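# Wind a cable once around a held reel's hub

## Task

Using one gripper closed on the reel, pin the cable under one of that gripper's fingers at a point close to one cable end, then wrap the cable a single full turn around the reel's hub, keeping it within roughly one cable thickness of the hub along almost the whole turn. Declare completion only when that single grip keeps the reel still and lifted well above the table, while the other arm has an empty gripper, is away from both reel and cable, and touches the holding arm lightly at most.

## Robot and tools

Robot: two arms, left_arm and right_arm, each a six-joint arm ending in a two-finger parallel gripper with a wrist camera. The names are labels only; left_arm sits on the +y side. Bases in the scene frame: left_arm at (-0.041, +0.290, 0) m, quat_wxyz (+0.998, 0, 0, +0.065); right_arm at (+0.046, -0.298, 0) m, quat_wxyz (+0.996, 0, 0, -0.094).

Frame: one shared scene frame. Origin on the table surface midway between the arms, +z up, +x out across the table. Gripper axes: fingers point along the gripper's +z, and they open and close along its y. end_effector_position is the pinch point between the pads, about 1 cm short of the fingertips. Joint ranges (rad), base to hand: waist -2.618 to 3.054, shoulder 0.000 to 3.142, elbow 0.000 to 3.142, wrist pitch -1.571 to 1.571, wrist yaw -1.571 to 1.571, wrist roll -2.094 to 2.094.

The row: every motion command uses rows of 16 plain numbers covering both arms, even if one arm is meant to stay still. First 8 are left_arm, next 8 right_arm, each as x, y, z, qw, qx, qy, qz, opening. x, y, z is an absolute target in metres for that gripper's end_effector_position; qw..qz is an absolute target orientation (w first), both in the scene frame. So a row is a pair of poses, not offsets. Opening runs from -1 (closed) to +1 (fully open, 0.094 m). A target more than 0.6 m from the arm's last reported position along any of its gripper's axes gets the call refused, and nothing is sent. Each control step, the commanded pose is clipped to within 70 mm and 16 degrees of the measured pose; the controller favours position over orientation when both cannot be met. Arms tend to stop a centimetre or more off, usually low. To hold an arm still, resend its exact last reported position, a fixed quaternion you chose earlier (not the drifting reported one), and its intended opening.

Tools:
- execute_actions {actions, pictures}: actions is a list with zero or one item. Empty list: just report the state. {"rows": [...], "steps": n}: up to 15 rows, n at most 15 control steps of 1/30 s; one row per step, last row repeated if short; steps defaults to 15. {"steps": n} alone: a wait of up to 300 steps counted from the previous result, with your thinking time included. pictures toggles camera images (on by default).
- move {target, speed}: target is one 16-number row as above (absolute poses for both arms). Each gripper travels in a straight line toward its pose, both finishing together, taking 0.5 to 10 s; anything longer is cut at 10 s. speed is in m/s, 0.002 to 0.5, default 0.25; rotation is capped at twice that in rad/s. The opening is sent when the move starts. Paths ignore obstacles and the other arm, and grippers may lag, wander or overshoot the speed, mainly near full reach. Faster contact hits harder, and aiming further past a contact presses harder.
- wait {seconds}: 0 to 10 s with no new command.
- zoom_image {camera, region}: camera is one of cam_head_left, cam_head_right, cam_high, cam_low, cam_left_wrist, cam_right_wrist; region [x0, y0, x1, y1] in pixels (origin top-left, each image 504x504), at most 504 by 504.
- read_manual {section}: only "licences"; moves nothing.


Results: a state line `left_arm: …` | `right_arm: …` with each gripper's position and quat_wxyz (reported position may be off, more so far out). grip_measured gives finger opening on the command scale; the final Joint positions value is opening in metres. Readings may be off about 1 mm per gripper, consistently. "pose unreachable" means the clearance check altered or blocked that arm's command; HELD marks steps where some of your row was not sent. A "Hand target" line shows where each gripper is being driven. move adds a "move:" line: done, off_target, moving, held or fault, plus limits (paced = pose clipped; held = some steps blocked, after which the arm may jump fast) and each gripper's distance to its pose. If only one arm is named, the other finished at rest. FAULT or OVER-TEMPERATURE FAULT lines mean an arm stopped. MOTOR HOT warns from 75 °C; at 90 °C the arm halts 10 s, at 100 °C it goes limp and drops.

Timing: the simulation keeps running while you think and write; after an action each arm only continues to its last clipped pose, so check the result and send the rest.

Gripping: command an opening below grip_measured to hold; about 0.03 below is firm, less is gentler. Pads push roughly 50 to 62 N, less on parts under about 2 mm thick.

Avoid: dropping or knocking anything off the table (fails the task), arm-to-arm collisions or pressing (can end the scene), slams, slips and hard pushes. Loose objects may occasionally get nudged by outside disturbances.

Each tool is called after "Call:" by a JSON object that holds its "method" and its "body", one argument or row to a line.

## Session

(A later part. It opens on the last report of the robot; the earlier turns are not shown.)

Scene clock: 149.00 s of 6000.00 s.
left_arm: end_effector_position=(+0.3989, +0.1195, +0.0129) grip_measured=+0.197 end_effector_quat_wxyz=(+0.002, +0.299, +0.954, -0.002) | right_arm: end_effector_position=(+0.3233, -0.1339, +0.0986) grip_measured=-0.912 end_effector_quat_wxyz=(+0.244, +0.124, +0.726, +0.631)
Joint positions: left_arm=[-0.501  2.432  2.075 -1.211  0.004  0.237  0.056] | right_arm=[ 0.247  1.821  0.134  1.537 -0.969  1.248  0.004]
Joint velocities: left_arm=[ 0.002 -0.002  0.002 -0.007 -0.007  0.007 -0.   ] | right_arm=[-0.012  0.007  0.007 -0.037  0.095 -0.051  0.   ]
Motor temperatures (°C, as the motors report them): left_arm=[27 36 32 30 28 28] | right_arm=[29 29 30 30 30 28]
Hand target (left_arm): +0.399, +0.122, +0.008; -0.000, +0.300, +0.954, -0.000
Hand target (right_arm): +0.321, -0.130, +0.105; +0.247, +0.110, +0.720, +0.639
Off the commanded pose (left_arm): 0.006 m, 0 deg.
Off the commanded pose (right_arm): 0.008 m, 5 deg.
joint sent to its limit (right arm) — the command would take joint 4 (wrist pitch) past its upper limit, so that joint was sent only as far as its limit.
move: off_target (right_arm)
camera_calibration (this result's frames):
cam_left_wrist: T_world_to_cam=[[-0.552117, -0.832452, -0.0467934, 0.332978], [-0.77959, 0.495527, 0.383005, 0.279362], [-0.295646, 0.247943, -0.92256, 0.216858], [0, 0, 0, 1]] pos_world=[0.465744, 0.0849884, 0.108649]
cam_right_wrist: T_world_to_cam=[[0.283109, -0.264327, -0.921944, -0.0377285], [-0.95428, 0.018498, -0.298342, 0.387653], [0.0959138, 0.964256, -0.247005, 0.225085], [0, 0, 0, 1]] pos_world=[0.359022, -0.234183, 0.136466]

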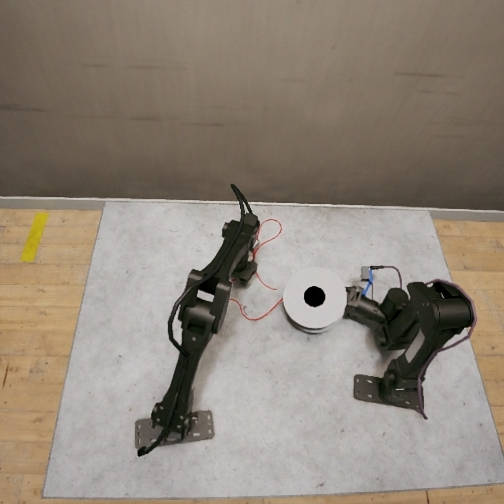

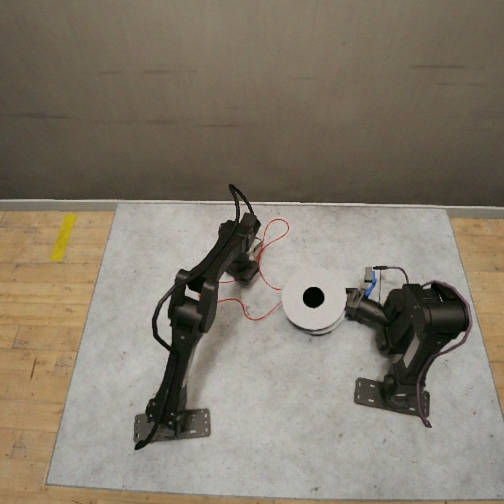

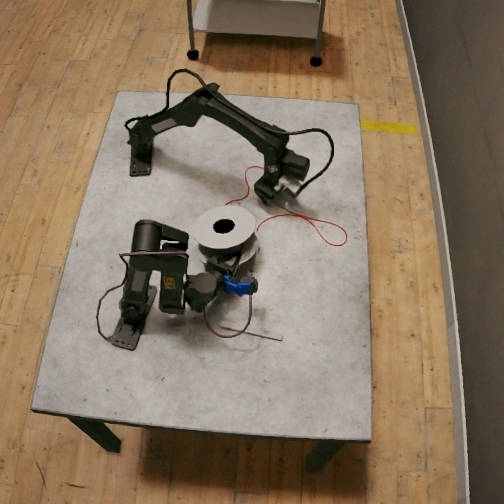

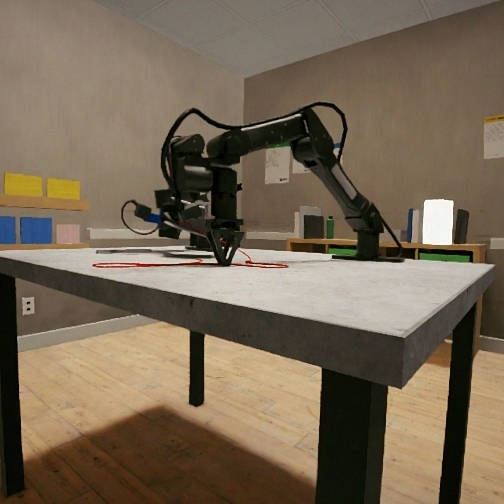

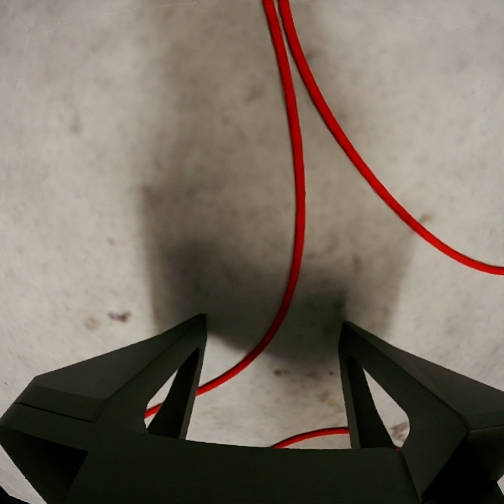

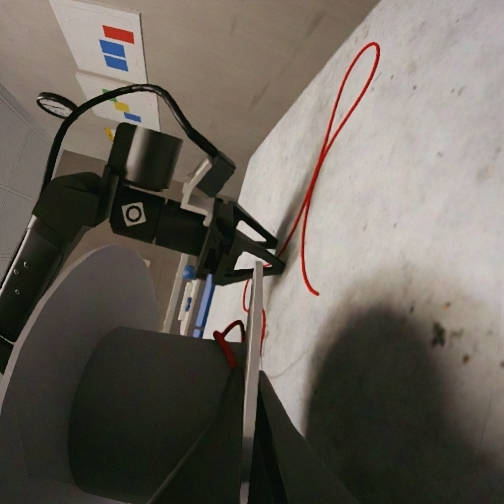

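Call:
{"method": "move", "body": {
  "target": [0.399,0.122,0.003,0,0.3,0.954,0,-1,0.32,-0.13,0.11,0.25,0.12,0.72,0.63,-1]
}}

Call:
{"method": "move", "body": {
  "target": [0.25,0.2,0.15,0,0.2,0.98,0,-1,0.36,-0.06,0.11,0.21,0.21,0.675,0.675,-1],
  "speed": 0.2
}}

Call:
{"method": "move", "body": {
  "target": [0.13,0.0,0.16,0,0.35,0.93,0,-1,0.36,-0.06,0.11,0.21,0.21,0.675,0.675,-1],
  "speed": 0.2
}}

Scene clock: 154.37 s of 6000.00 s.
left_arm: end_effector_position=(+0.4024, +0.1181, +0.0130) grip_measured=-0.958 end_effector_quat_wxyz=(+0.009, +0.299, +0.954, -0.003) | right_arm: end_effector_position=(+0.3241, -0.1323, +0.1038) grip_measured=-0.912 end_effector_quat_wxyz=(+0.247, +0.128, +0.726, +0.629)
Joint positions: left_arm=[-0.501  2.432  2.075 -1.196  0.004  0.237  0.002] | right_arm=[ 0.26   1.761  0.134  1.476 -0.946  1.249  0.004]
Joint velocities: left_arm=[-0.017 -0.002  0.002  0.022 -0.037 -0.007 -0.   ] | right_arm=[-0.017  0.007 -0.012 -0.007 -0.095  0.007  0.   ]
Motor temperatures (°C, as the motors report them): left_arm=[27 36 32 30 28 28] | right_arm=[29 29 30 31 30 28]
Hand target (left_arm): +0.399, +0.122, +0.003; -0.000, +0.300, +0.954, -0.000
Hand target (right_arm): +0.320, -0.130, +0.110; +0.251, +0.120, +0.722, +0.633
Off the commanded pose (left_arm): 0.011 m, 1 deg.
Off the commanded pose (right_arm): 0.008 m, 1 deg.
move: off_target (left_arm)
camera_calibration (this result's frames):
cam_left_wrist: T_world_to_cam=[[-0.551429, -0.83272, -0.0500408, 0.333585], [-0.784939, 0.497605, 0.369134, 0.284871], [-0.282485, 0.24283, -0.928028, 0.213658], [0, 0, 0, 1]] pos_world=[0.46791, 0.0841468, 0.109818]
cam_right_wrist: T_world_to_cam=[[0.280074, -0.27009, -0.9212, -0.032577], [-0.954204, 0.0267635, -0.297956, 0.390965], [0.105129, 0.962463, -0.250226, 0.221964], [0, 0, 0, 1]] pos_world=[0.35885, -0.232895, 0.142022]

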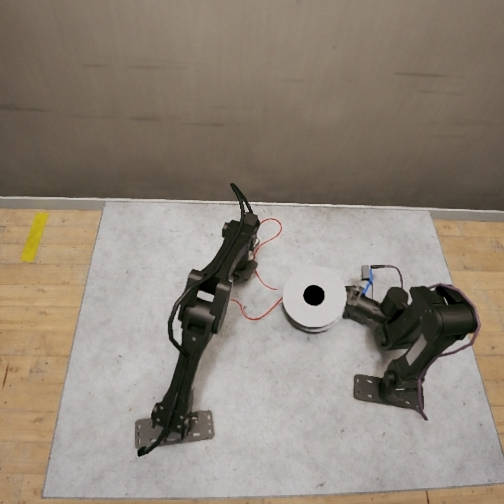

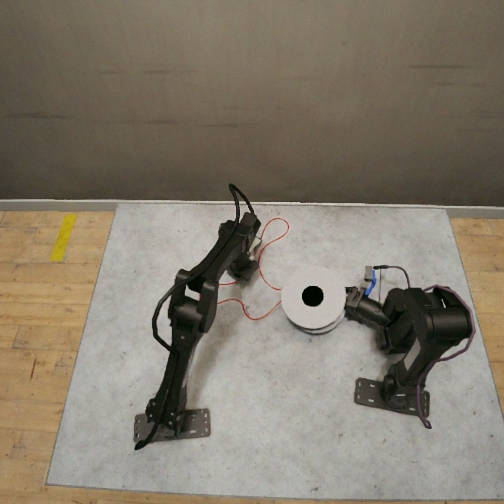

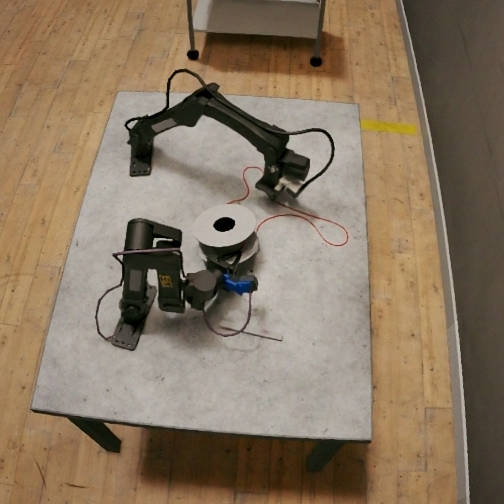

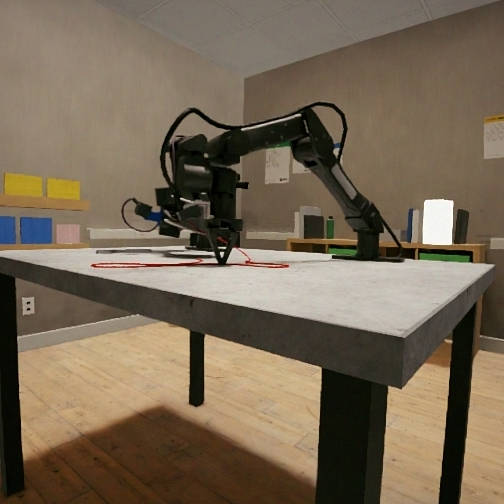

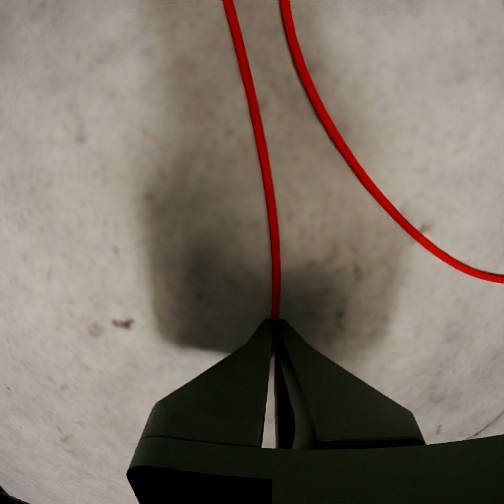

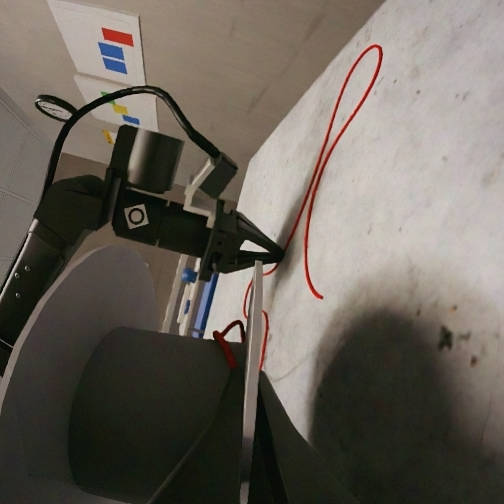

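Scene clock: 156.00 s of 6000.00 s.
left_arm: end_effector_position=(+0.2598, +0.1963, +0.1524) grip_measured=-0.957 end_effector_quat_wxyz=(+0.010, +0.207, +0.978, -0.003) | right_arm: end_effector_position=(+0.3522, -0.0657, +0.0952) grip_measured=-0.912 end_effector_quat_wxyz=(+0.187, +0.231, +0.701, +0.648)
Joint positions: left_arm=[-0.433  1.717  1.56  -1.393  0.004  0.115  0.002] | right_arm=[ 0.579  1.913  0.279  1.526 -0.579  1.549  0.004]
Joint velocities: left_arm=[ 0.017 -0.012 -0.002  0.037 -0.007 -0.037 -0.001] | right_arm=[-0.012 -0.007 -0.002 -0.007  0.037 -0.007  0.001]
Motor temperatures (°C, as the motors report them): left_arm=[27 36 32 30 28 28] | right_arm=[29 29 30 31 30 28]
Hand target (left_arm): +0.252, +0.202, +0.151; +0.000, +0.200, +0.980, -0.000
Hand target (right_arm): +0.359, -0.060, +0.112; +0.204, +0.214, +0.684, +0.667
Off the commanded pose (left_arm): 0.011 m, 1 deg.
Off the commanded pose (right_arm): 0.018 m, 6 deg.
joint sent to its limit (right arm) — the command would take joint 4 (wrist pitch) past its upper limit, so that joint was sent only as far as its limit.
move: off_target (left_arm, right_arm)
camera_calibration (this result's frames):
cam_left_wrist: T_world_to_cam=[[-0.384226, -0.921993, -0.0479418, 0.30079], [-0.865213, 0.341472, 0.367157, 0.134384], [-0.322145, 0.182551, -0.928923, 0.30606], [0, 0, 0, 1]] pos_world=[0.330438, 0.175566, 0.249387]
cam_right_wrist: T_world_to_cam=[[0.0727015, -0.162492, -0.984028, 0.0556924], [-0.988241, 0.121335, -0.0930487, 0.412079], [0.134516, 0.979221, -0.15176, 0.134121], [0, 0, 0, 1]] pos_world=[0.385143, -0.172284, 0.1135]

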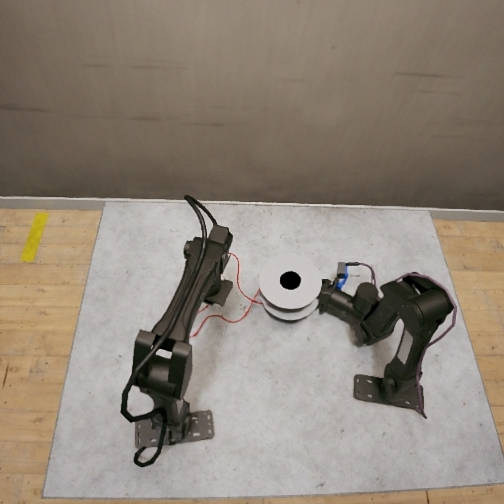

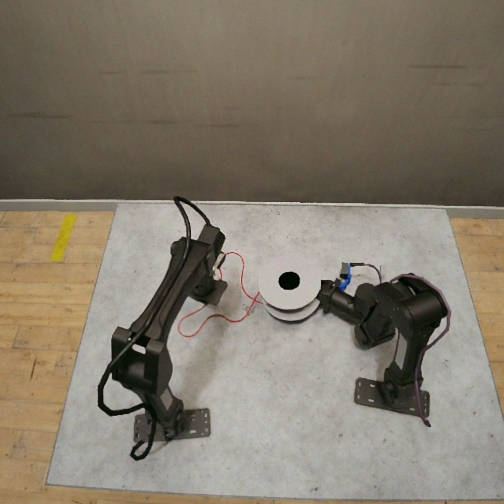

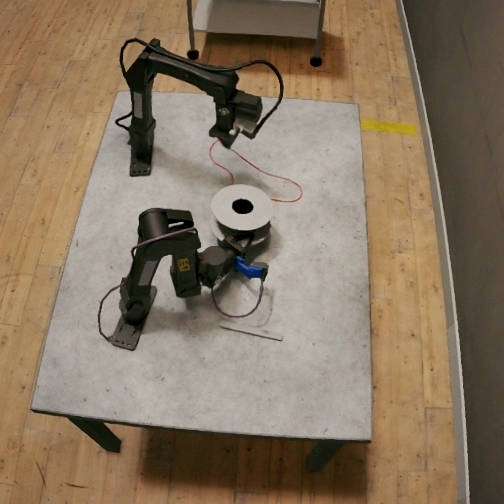

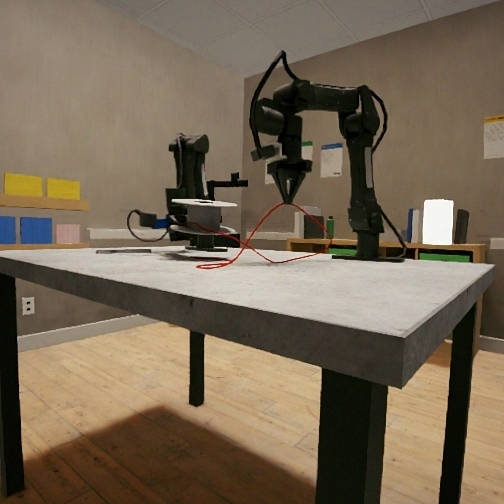

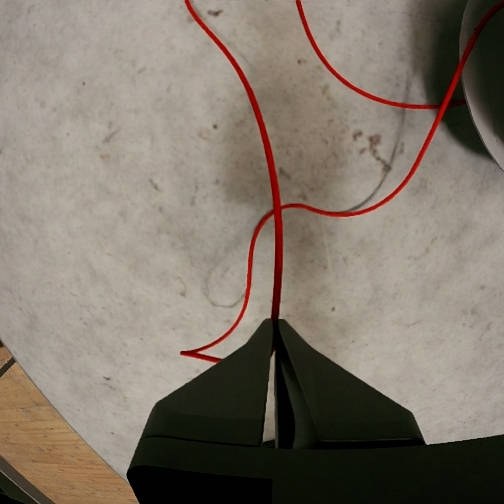

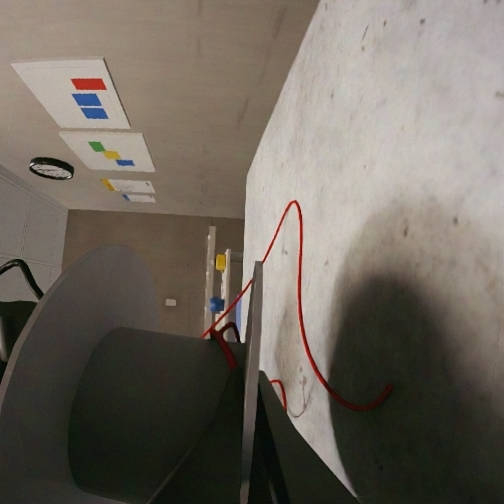

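Scene clock: 157.70 s of 6000.00 s.
left_arm: end_effector_position=(+0.1224, +0.0054, +0.1544) grip_measured=-0.958 end_effector_quat_wxyz=(-0.008, +0.356, +0.935, +0.004) | right_arm: end_effector_position=(+0.3519, -0.0662, +0.0878) grip_measured=-0.912 end_effector_quat_wxyz=(+0.181, +0.238, +0.706, +0.642)
Joint positions: left_arm=[-1.181  1.806  1.675 -1.456  0.004 -0.324  0.002] | right_arm=[ 0.579  1.93   0.279  1.52  -0.576  1.549  0.004]
Joint velocities: left_arm=[-0.007 -0.022 -0.012 -0.037  0.037  0.007  0.001] | right_arm=[-0.017  0.002  0.002  0.066 -0.037  0.007  0.001]
Motor temperatures (°C, as the motors report them): left_arm=[27 36 32 30 28 28] | right_arm=[29 29 30 32 30 28]
Hand target (left_arm): +0.125, +0.002, +0.160; -0.003, +0.352, +0.936, +0.002
Hand target (right_arm): +0.359, -0.061, +0.110; +0.205, +0.213, +0.686, +0.665
Off the commanded pose (left_arm): 0.011 m, 1 deg.
Off the commanded pose (right_arm): 0.024 m, 7 deg.
joint sent to its limit (right arm) — the command would take joint 4 (wrist pitch) past its upper limit, so that joint was sent only as far as its limit.
move: off_target (left_arm, right_arm)
camera_calibration (this result's frames):
cam_left_wrist: T_world_to_cam=[[-0.647956, -0.759911, -0.051841, 0.104051], [-0.710073, 0.578029, 0.402094, 0.0542502], [-0.27559, 0.29735, -0.91413, 0.289929], [0, 0, 0, 1]] pos_world=[0.185843, -0.0384993, 0.248613]
cam_right_wrist: T_world_to_cam=[[0.0512503, -0.171596, -0.983834, 0.055298], [-0.989741, 0.122826, -0.0729808, 0.410068], [0.133364, 0.977481, -0.16354, 0.134821], [0, 0, 0, 1]] pos_world=[0.385047, -0.172663, 0.10638]

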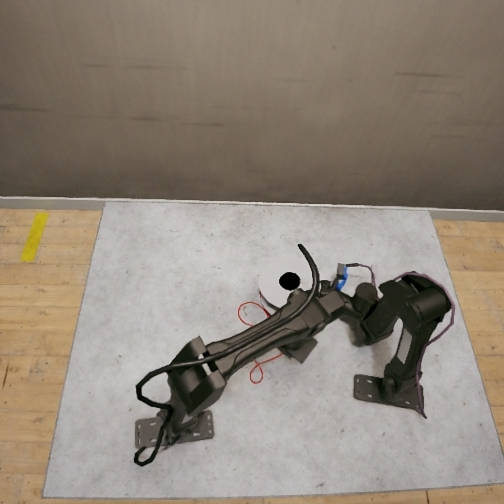

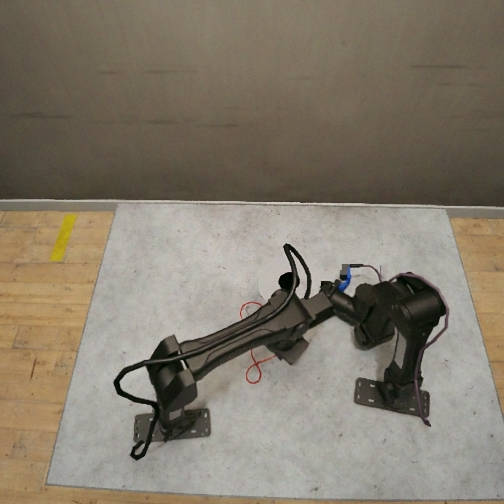

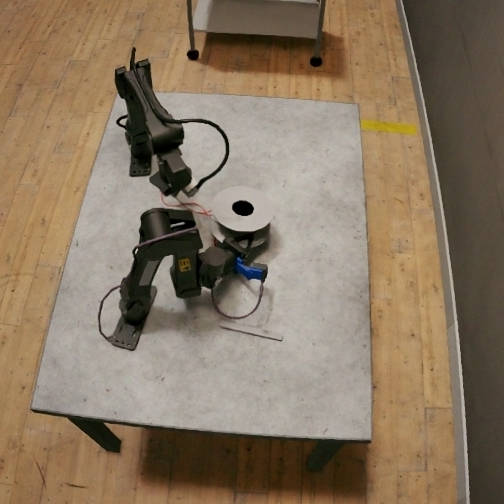

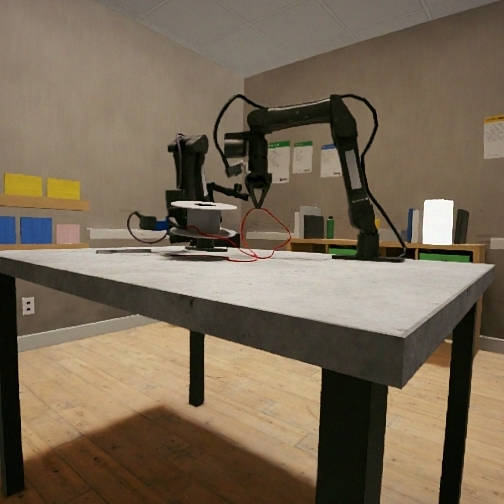

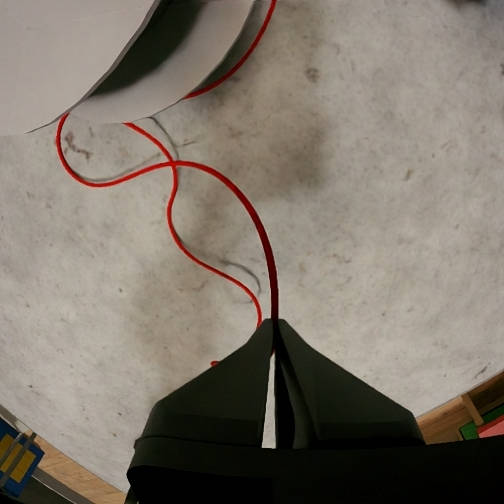

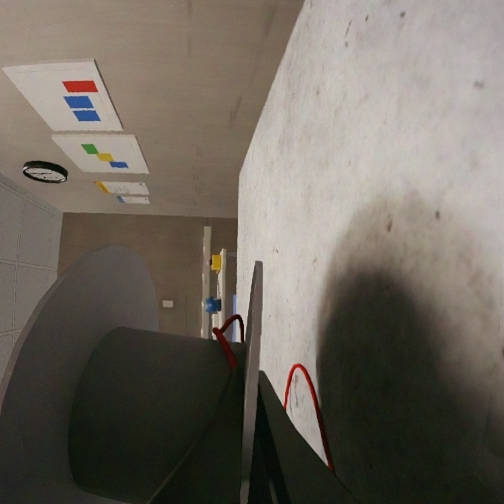

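Call:
{"method": "move", "body": {
  "target": [0.12,0.03,0.3,0.2,0.38,0.89,-0.1,-1,0.41,0.0,0.12,0.27,0.27,0.653,0.653,-1],
  "speed": 0.15
}}

Scene clock: 164.03 s of 6000.00 s.
left_arm: end_effector_position=(+0.1237, +0.0280, +0.2871) grip_measured=-0.958 end_effector_quat_wxyz=(+0.186, +0.380, +0.901, -0.095) | right_arm: end_effector_position=(+0.4024, -0.0075, +0.1012) grip_measured=-0.912 end_effector_quat_wxyz=(+0.255, +0.284, +0.677, +0.630)
Joint positions: left_arm=[-1.188  1.474  1.788 -1.47  -0.077 -0.243  0.002] | right_arm=[ 0.804  2.001  0.526  1.398 -0.173  1.569  0.004]
Joint velocities: left_arm=[-0.012  0.012  0.012 -0.022  0.081  0.051  0.   ] | right_arm=[ 0.007 -0.027 -0.007 -0.051 -0.007 -0.007 -0.001]
Motor temperatures (°C, as the motors report them): left_arm=[27 35 32 30 28 28] | right_arm=[29 30 30 33 30 28]
Hand target (left_arm): +0.120, +0.030, +0.300; +0.201, +0.385, +0.895, -0.102
Hand target (right_arm): +0.408, -0.001, +0.122; +0.268, +0.273, +0.653, +0.654
Off the commanded pose (left_arm): 0.014 m, 2 deg.
Off the commanded pose (right_arm): 0.022 m, 4 deg.
move: off_target (left_arm, right_arm)
camera_calibration (this result's frames):
cam_left_wrist: T_world_to_cam=[[-0.692218, -0.721648, -0.00769231, 0.120663], [-0.721383, 0.692195, -0.0217227, 0.10863], [0.0210007, -0.00948776, -0.999734, 0.401322], [0, 0, 0, 1]] pos_world=[0.153461, 0.0156902, 0.404503]
cam_right_wrist: T_world_to_cam=[[0.0696866, -0.180638, -0.981078, 0.0681876], [-0.947416, 0.295925, -0.121782, 0.442978], [0.312324, 0.937976, -0.150517, -0.000718647], [0, 0, 0, 1]] pos_world=[0.415158, -0.118097, 0.120736]

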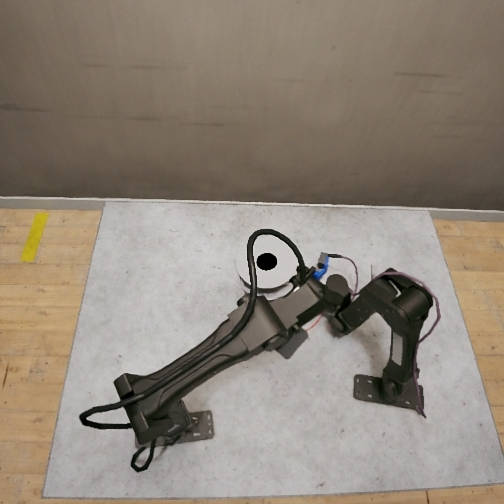

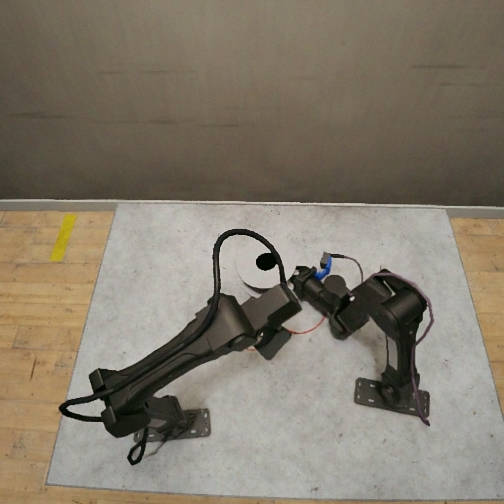

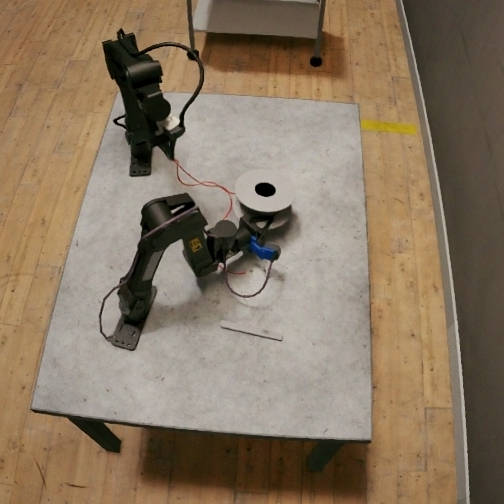

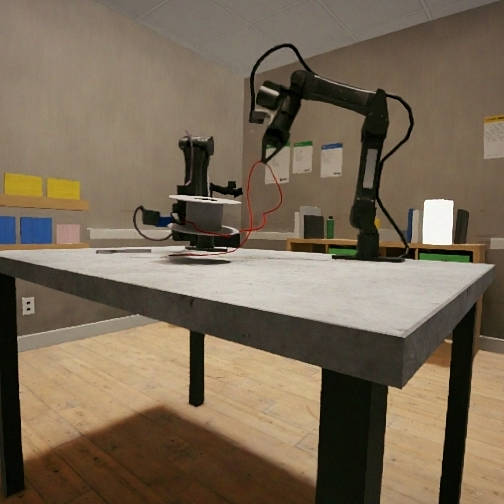

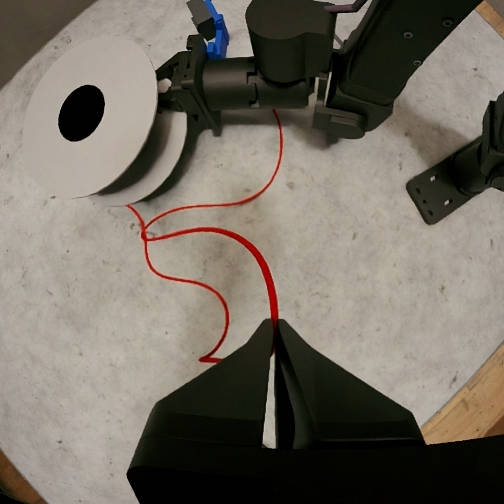

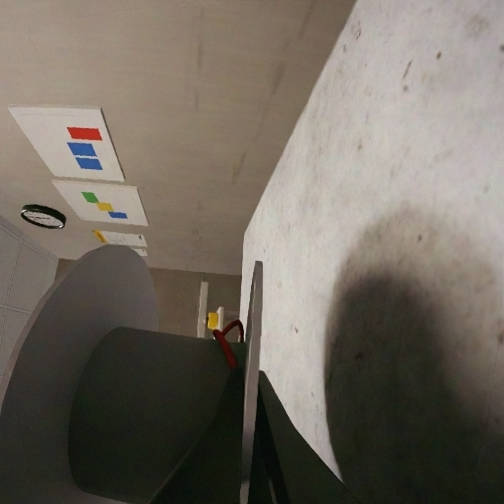

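Call:
{"method": "move", "body": {
  "target": [0.3,-0.08,0.36,0.27,0.36,0.88,-0.12,-1,0.41,0.0,0.12,0.27,0.27,0.653,0.653,-1],
  "speed": 0.15
}}

Scene clock: 169.53 s of 6000.00 s.
left_arm: end_effector_position=(+0.2930, -0.0810, +0.3478) grip_measured=-0.958 end_effector_quat_wxyz=(+0.332, +0.355, +0.861, -0.149) | right_arm: end_effector_position=(+0.4022, -0.0078, +0.0974) grip_measured=-0.912 end_effector_quat_wxyz=(+0.252, +0.287, +0.681, +0.625)
Joint positions: left_arm=[-0.979  2.189  2.845 -1.482 -0.025 -0.058  0.002] | right_arm=[ 0.804  2.001  0.526  1.382 -0.172  1.569  0.004]
Joint velocities: left_arm=[-0.007  0.012 -0.022 -0.051  0.066 -0.081 -0.   ] | right_arm=[-0.027 -0.027 -0.022 -0.022 -0.051  0.007  0.001]
Motor temperatures (°C, as the motors report them): left_arm=[27 35 32 31 28 28] | right_arm=[29 30 30 34 30 28]
Hand target (left_arm): +0.298, -0.082, +0.358; +0.349, +0.352, +0.854, -0.157
Hand target (right_arm): +0.408, -0.001, +0.120; +0.270, +0.271, +0.654, +0.653
Off the commanded pose (left_arm): 0.014 m, 8 deg.
Off the commanded pose (right_arm): 0.025 m, 5 deg.
elbow stopped short (left arm): the move would have taken joint 3 (elbow) straighter than the controller allows; a more bent joint 3 avoids this.
move: off_target (left_arm, right_arm)
camera_calibration (this result's frames):
cam_left_wrist: T_world_to_cam=[[-0.674035, -0.738699, -0.00101875, 0.15064], [-0.694774, 0.634422, -0.338817, 0.4054], [0.25093, -0.227667, -0.940852, 0.351881], [0, 0, 0, 1]] pos_world=[0.2949, -0.0658058, 0.468577]
cam_right_wrist: T_world_to_cam=[[0.0570075, -0.189644, -0.980197, 0.0693163], [-0.948568, 0.29594, -0.112425, 0.442043], [0.3114, 0.936192, -0.163019, 0.000633737], [0, 0, 0, 1]] pos_world=[0.415158, -0.118266, 0.117744]

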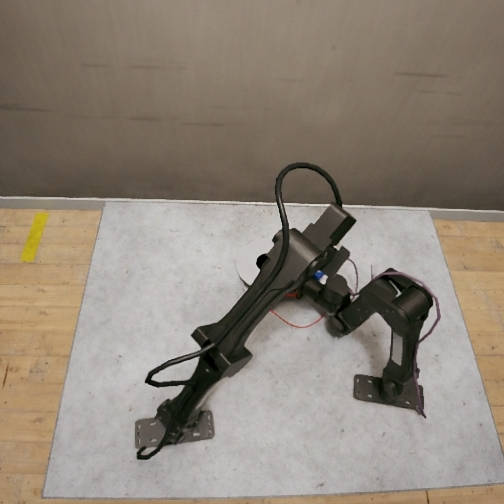

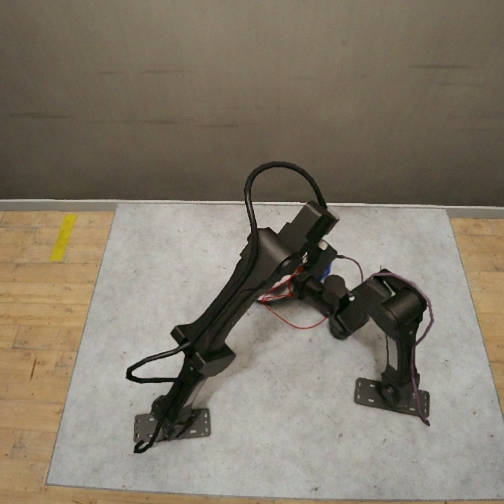

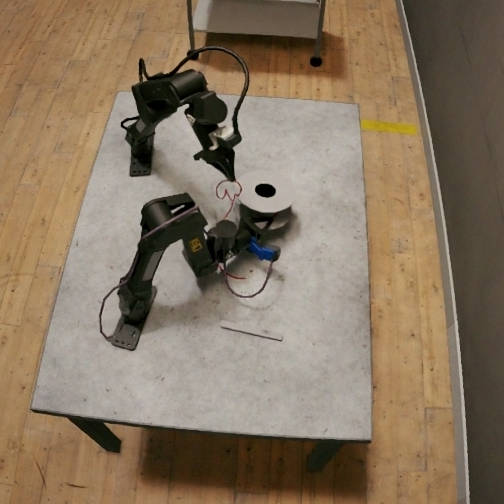

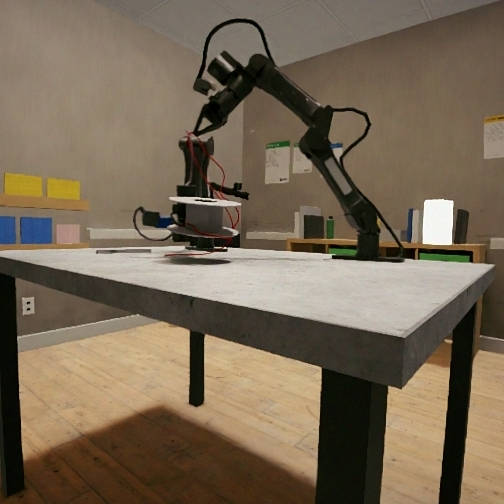

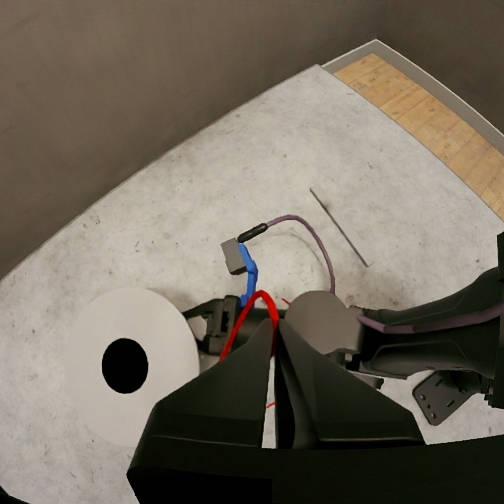

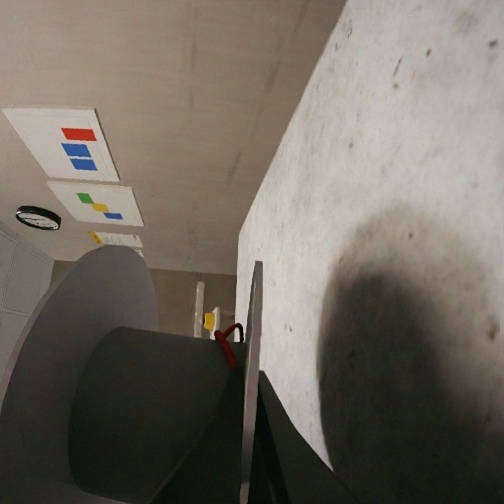

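Call:
{"method": "move", "body": {
  "target": [0.43,-0.09,0.27,0.36,0.33,0.86,-0.14,-1,0.37,0.05,0.125,0.24,0.24,0.665,0.665,-1],
  "speed": 0.12
}}

Scene clock: 175.50 s of 6000.00 s.
left_arm: end_effector_position=(+0.4248, -0.0908, +0.2530) grip_measured=-0.958 end_effector_quat_wxyz=(+0.347, +0.331, +0.867, -0.135) | right_arm: end_effector_position=(+0.3634, +0.0402, +0.0957) grip_measured=-0.912 end_effector_quat_wxyz=(+0.224, +0.255, +0.698, +0.630)
Joint positions: left_arm=[-0.805  2.46   2.845 -1.192  0.042  0.037  0.002] | right_arm=[ 0.966  2.001  0.541  1.355 -0.1    1.569  0.004]
Joint velocities: left_arm=[-0.012 -0.002  0.007  0.007  0.051 -0.051 -0.   ] | right_arm=[-0.007 -0.007  0.002 -0.022 -0.066  0.007 -0.001]
Motor temperatures (°C, as the motors report them): left_arm=[27 35 32 31 28 28] | right_arm=[29 30 30 35 30 28]
Hand target (left_arm): +0.429, -0.091, +0.269; +0.370, +0.329, +0.857, -0.143
Hand target (right_arm): +0.368, +0.048, +0.125; +0.238, +0.242, +0.664, +0.666
Off the commanded pose (left_arm): 0.018 m, 2 deg.
Off the commanded pose (right_arm): 0.032 m, 6 deg.
elbow stopped short (left arm): the move would have taken joint 3 (elbow) straighter than the controller allows; a more bent joint 3 avoids this.
move: off_target (left_arm, right_arm)
camera_calibration (this result's frames):
cam_left_wrist: T_world_to_cam=[[-0.628769, -0.777421, -0.0163173, 0.213281], [-0.722266, 0.591677, -0.35812, 0.483625], [0.288065, -0.213389, -0.933533, 0.211059], [0, 0, 0, 1]] pos_world=[0.422612, -0.0753028, 0.373707]
cam_right_wrist: T_world_to_cam=[[0.0702835, -0.19647, -0.977988, 0.0742168], [-0.971732, 0.208031, -0.111626, 0.402678], [0.225383, 0.958187, -0.176295, -0.000842261], [0, 0, 0, 1]] pos_world=[0.386268, -0.0683809, 0.117384]

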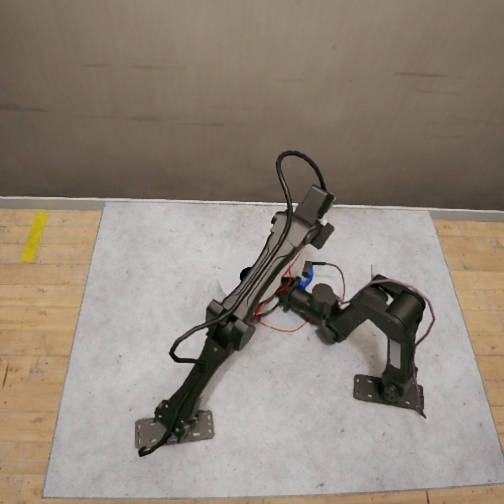

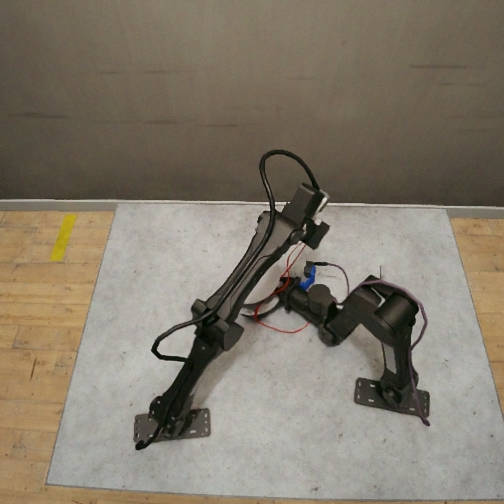

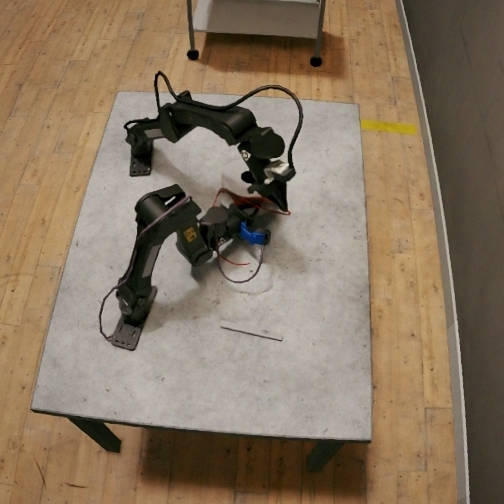

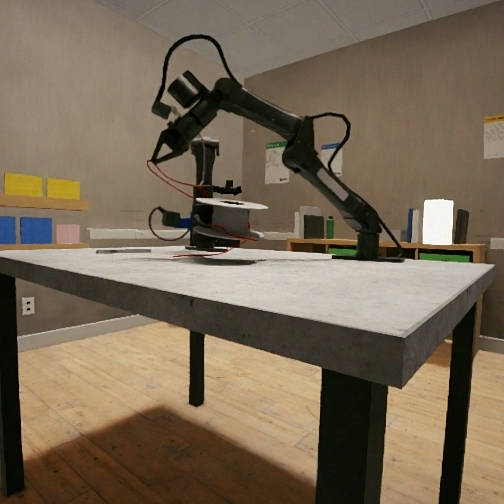

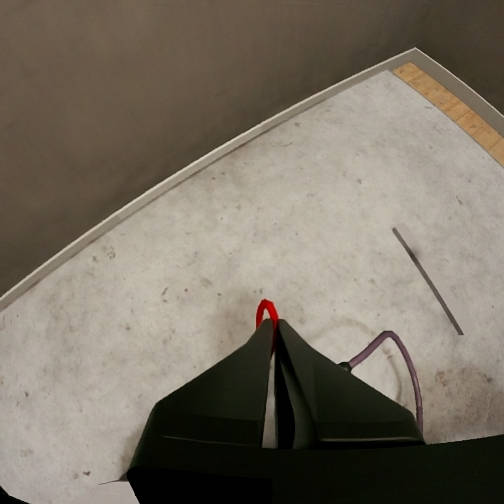

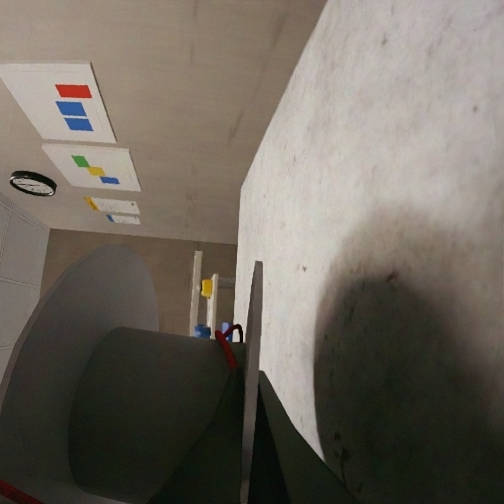

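Call:
{"method": "move", "body": {
  "target": [0.48,-0.06,0.18,0.3,0.3,0.89,-0.11,-1,0.33,0.05,0.125,0.2,0.2,0.678,0.678,-1],
  "speed": 0.1
}}

Scene clock: 183.60 s of 6000.00 s.
left_arm: end_effector_position=(+0.4730, -0.0588, +0.1662) grip_measured=-0.958 end_effector_quat_wxyz=(+0.295, +0.300, +0.901, -0.108) | right_arm: end_effector_position=(+0.3361, +0.0446, +0.0910) grip_measured=-0.912 end_effector_quat_wxyz=(+0.194, +0.226, +0.708, +0.641)
Joint positions: left_arm=[-0.713  2.615  2.845 -1.163  0.054  0.044  0.002] | right_arm=[ 0.99   2.001  0.483  1.413 -0.165  1.569  0.004]
Joint velocities: left_arm=[-0.002  0.002 -0.022  0.066 -0.037 -0.051 -0.001] | right_arm=[-0.007 -0.012 -0.007  0.022 -0.022 -0.022 -0.002]
Motor temperatures (°C, as the motors report them): left_arm=[27 36 32 32 28 28] | right_arm=[29 31 30 36 30 28]
Hand target (left_arm): +0.480, -0.060, +0.180; +0.317, +0.300, +0.892, -0.115
Hand target (right_arm): +0.330, +0.049, +0.124; +0.200, +0.201, +0.678, +0.678
Off the commanded pose (left_arm): 0.016 m, 1 deg.
Off the commanded pose (right_arm): 0.035 m, 6 deg.
elbow stopped short (left arm): the move would have taken joint 3 (elbow) straighter than the controller allows; a more bent joint 3 avoids this.
After step 180, 0.70 s passed at rest.
move: off_target (left_arm, right_arm)
camera_calibration (this result's frames):
cam_left_wrist: T_world_to_cam=[[-0.566706, -0.823862, -0.00983031, 0.233871], [-0.798722, 0.552263, -0.238847, 0.48248], [0.202206, -0.127504, -0.971007, 0.174891], [0, 0, 0, 1]] pos_world=[0.48254, -0.0514791, 0.287358]
cam_right_wrist: T_world_to_cam=[[0.0819803, -0.185497, -0.979219, 0.0681155], [-0.986972, 0.121371, -0.105621, 0.383159], [0.138442, 0.97512, -0.17313, 0.028453], [0, 0, 0, 1]] pos_world=[0.368644, -0.0616144, 0.112096]

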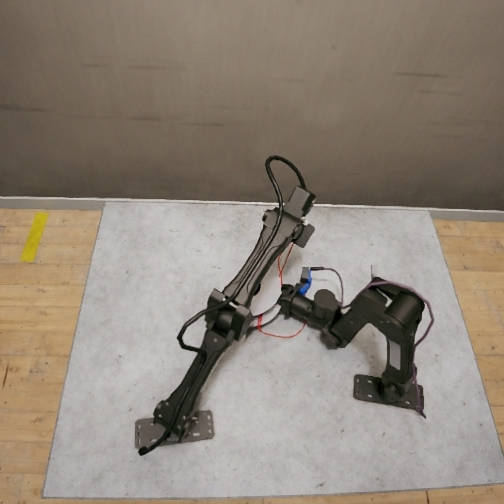

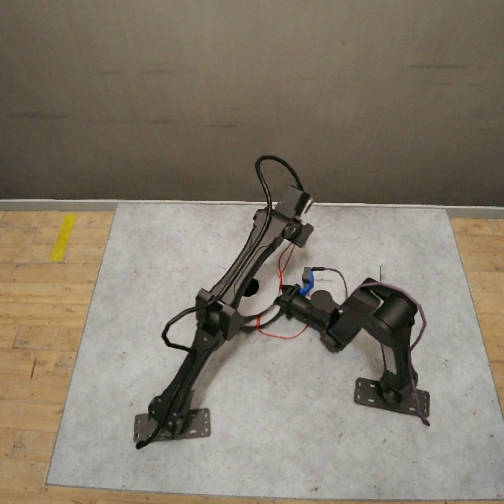

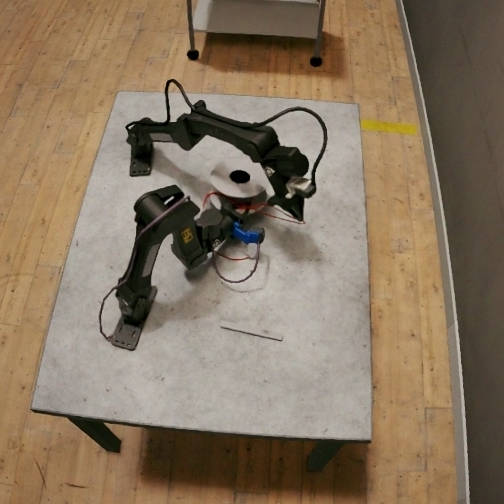

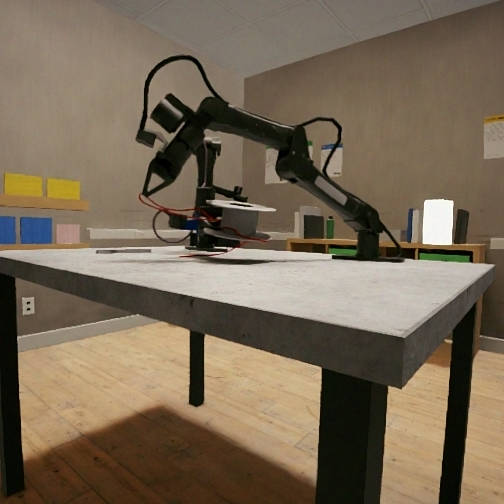

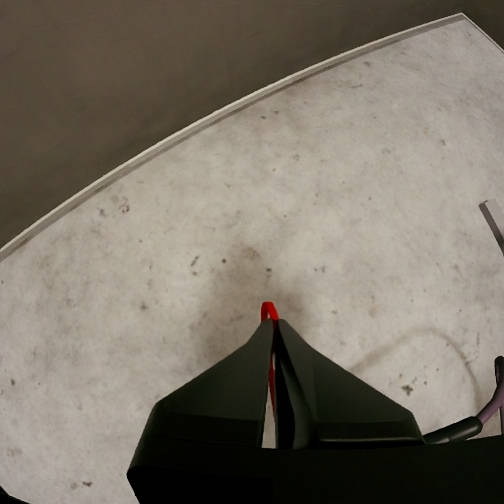

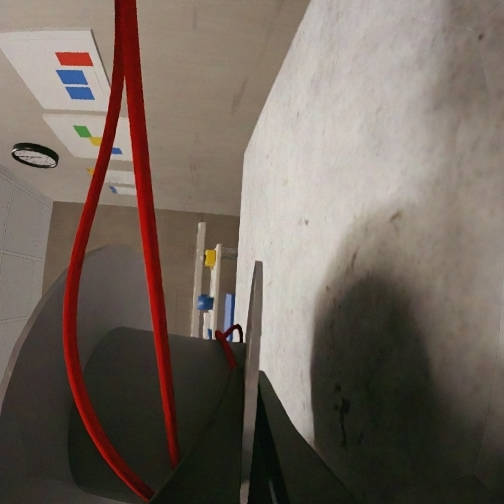

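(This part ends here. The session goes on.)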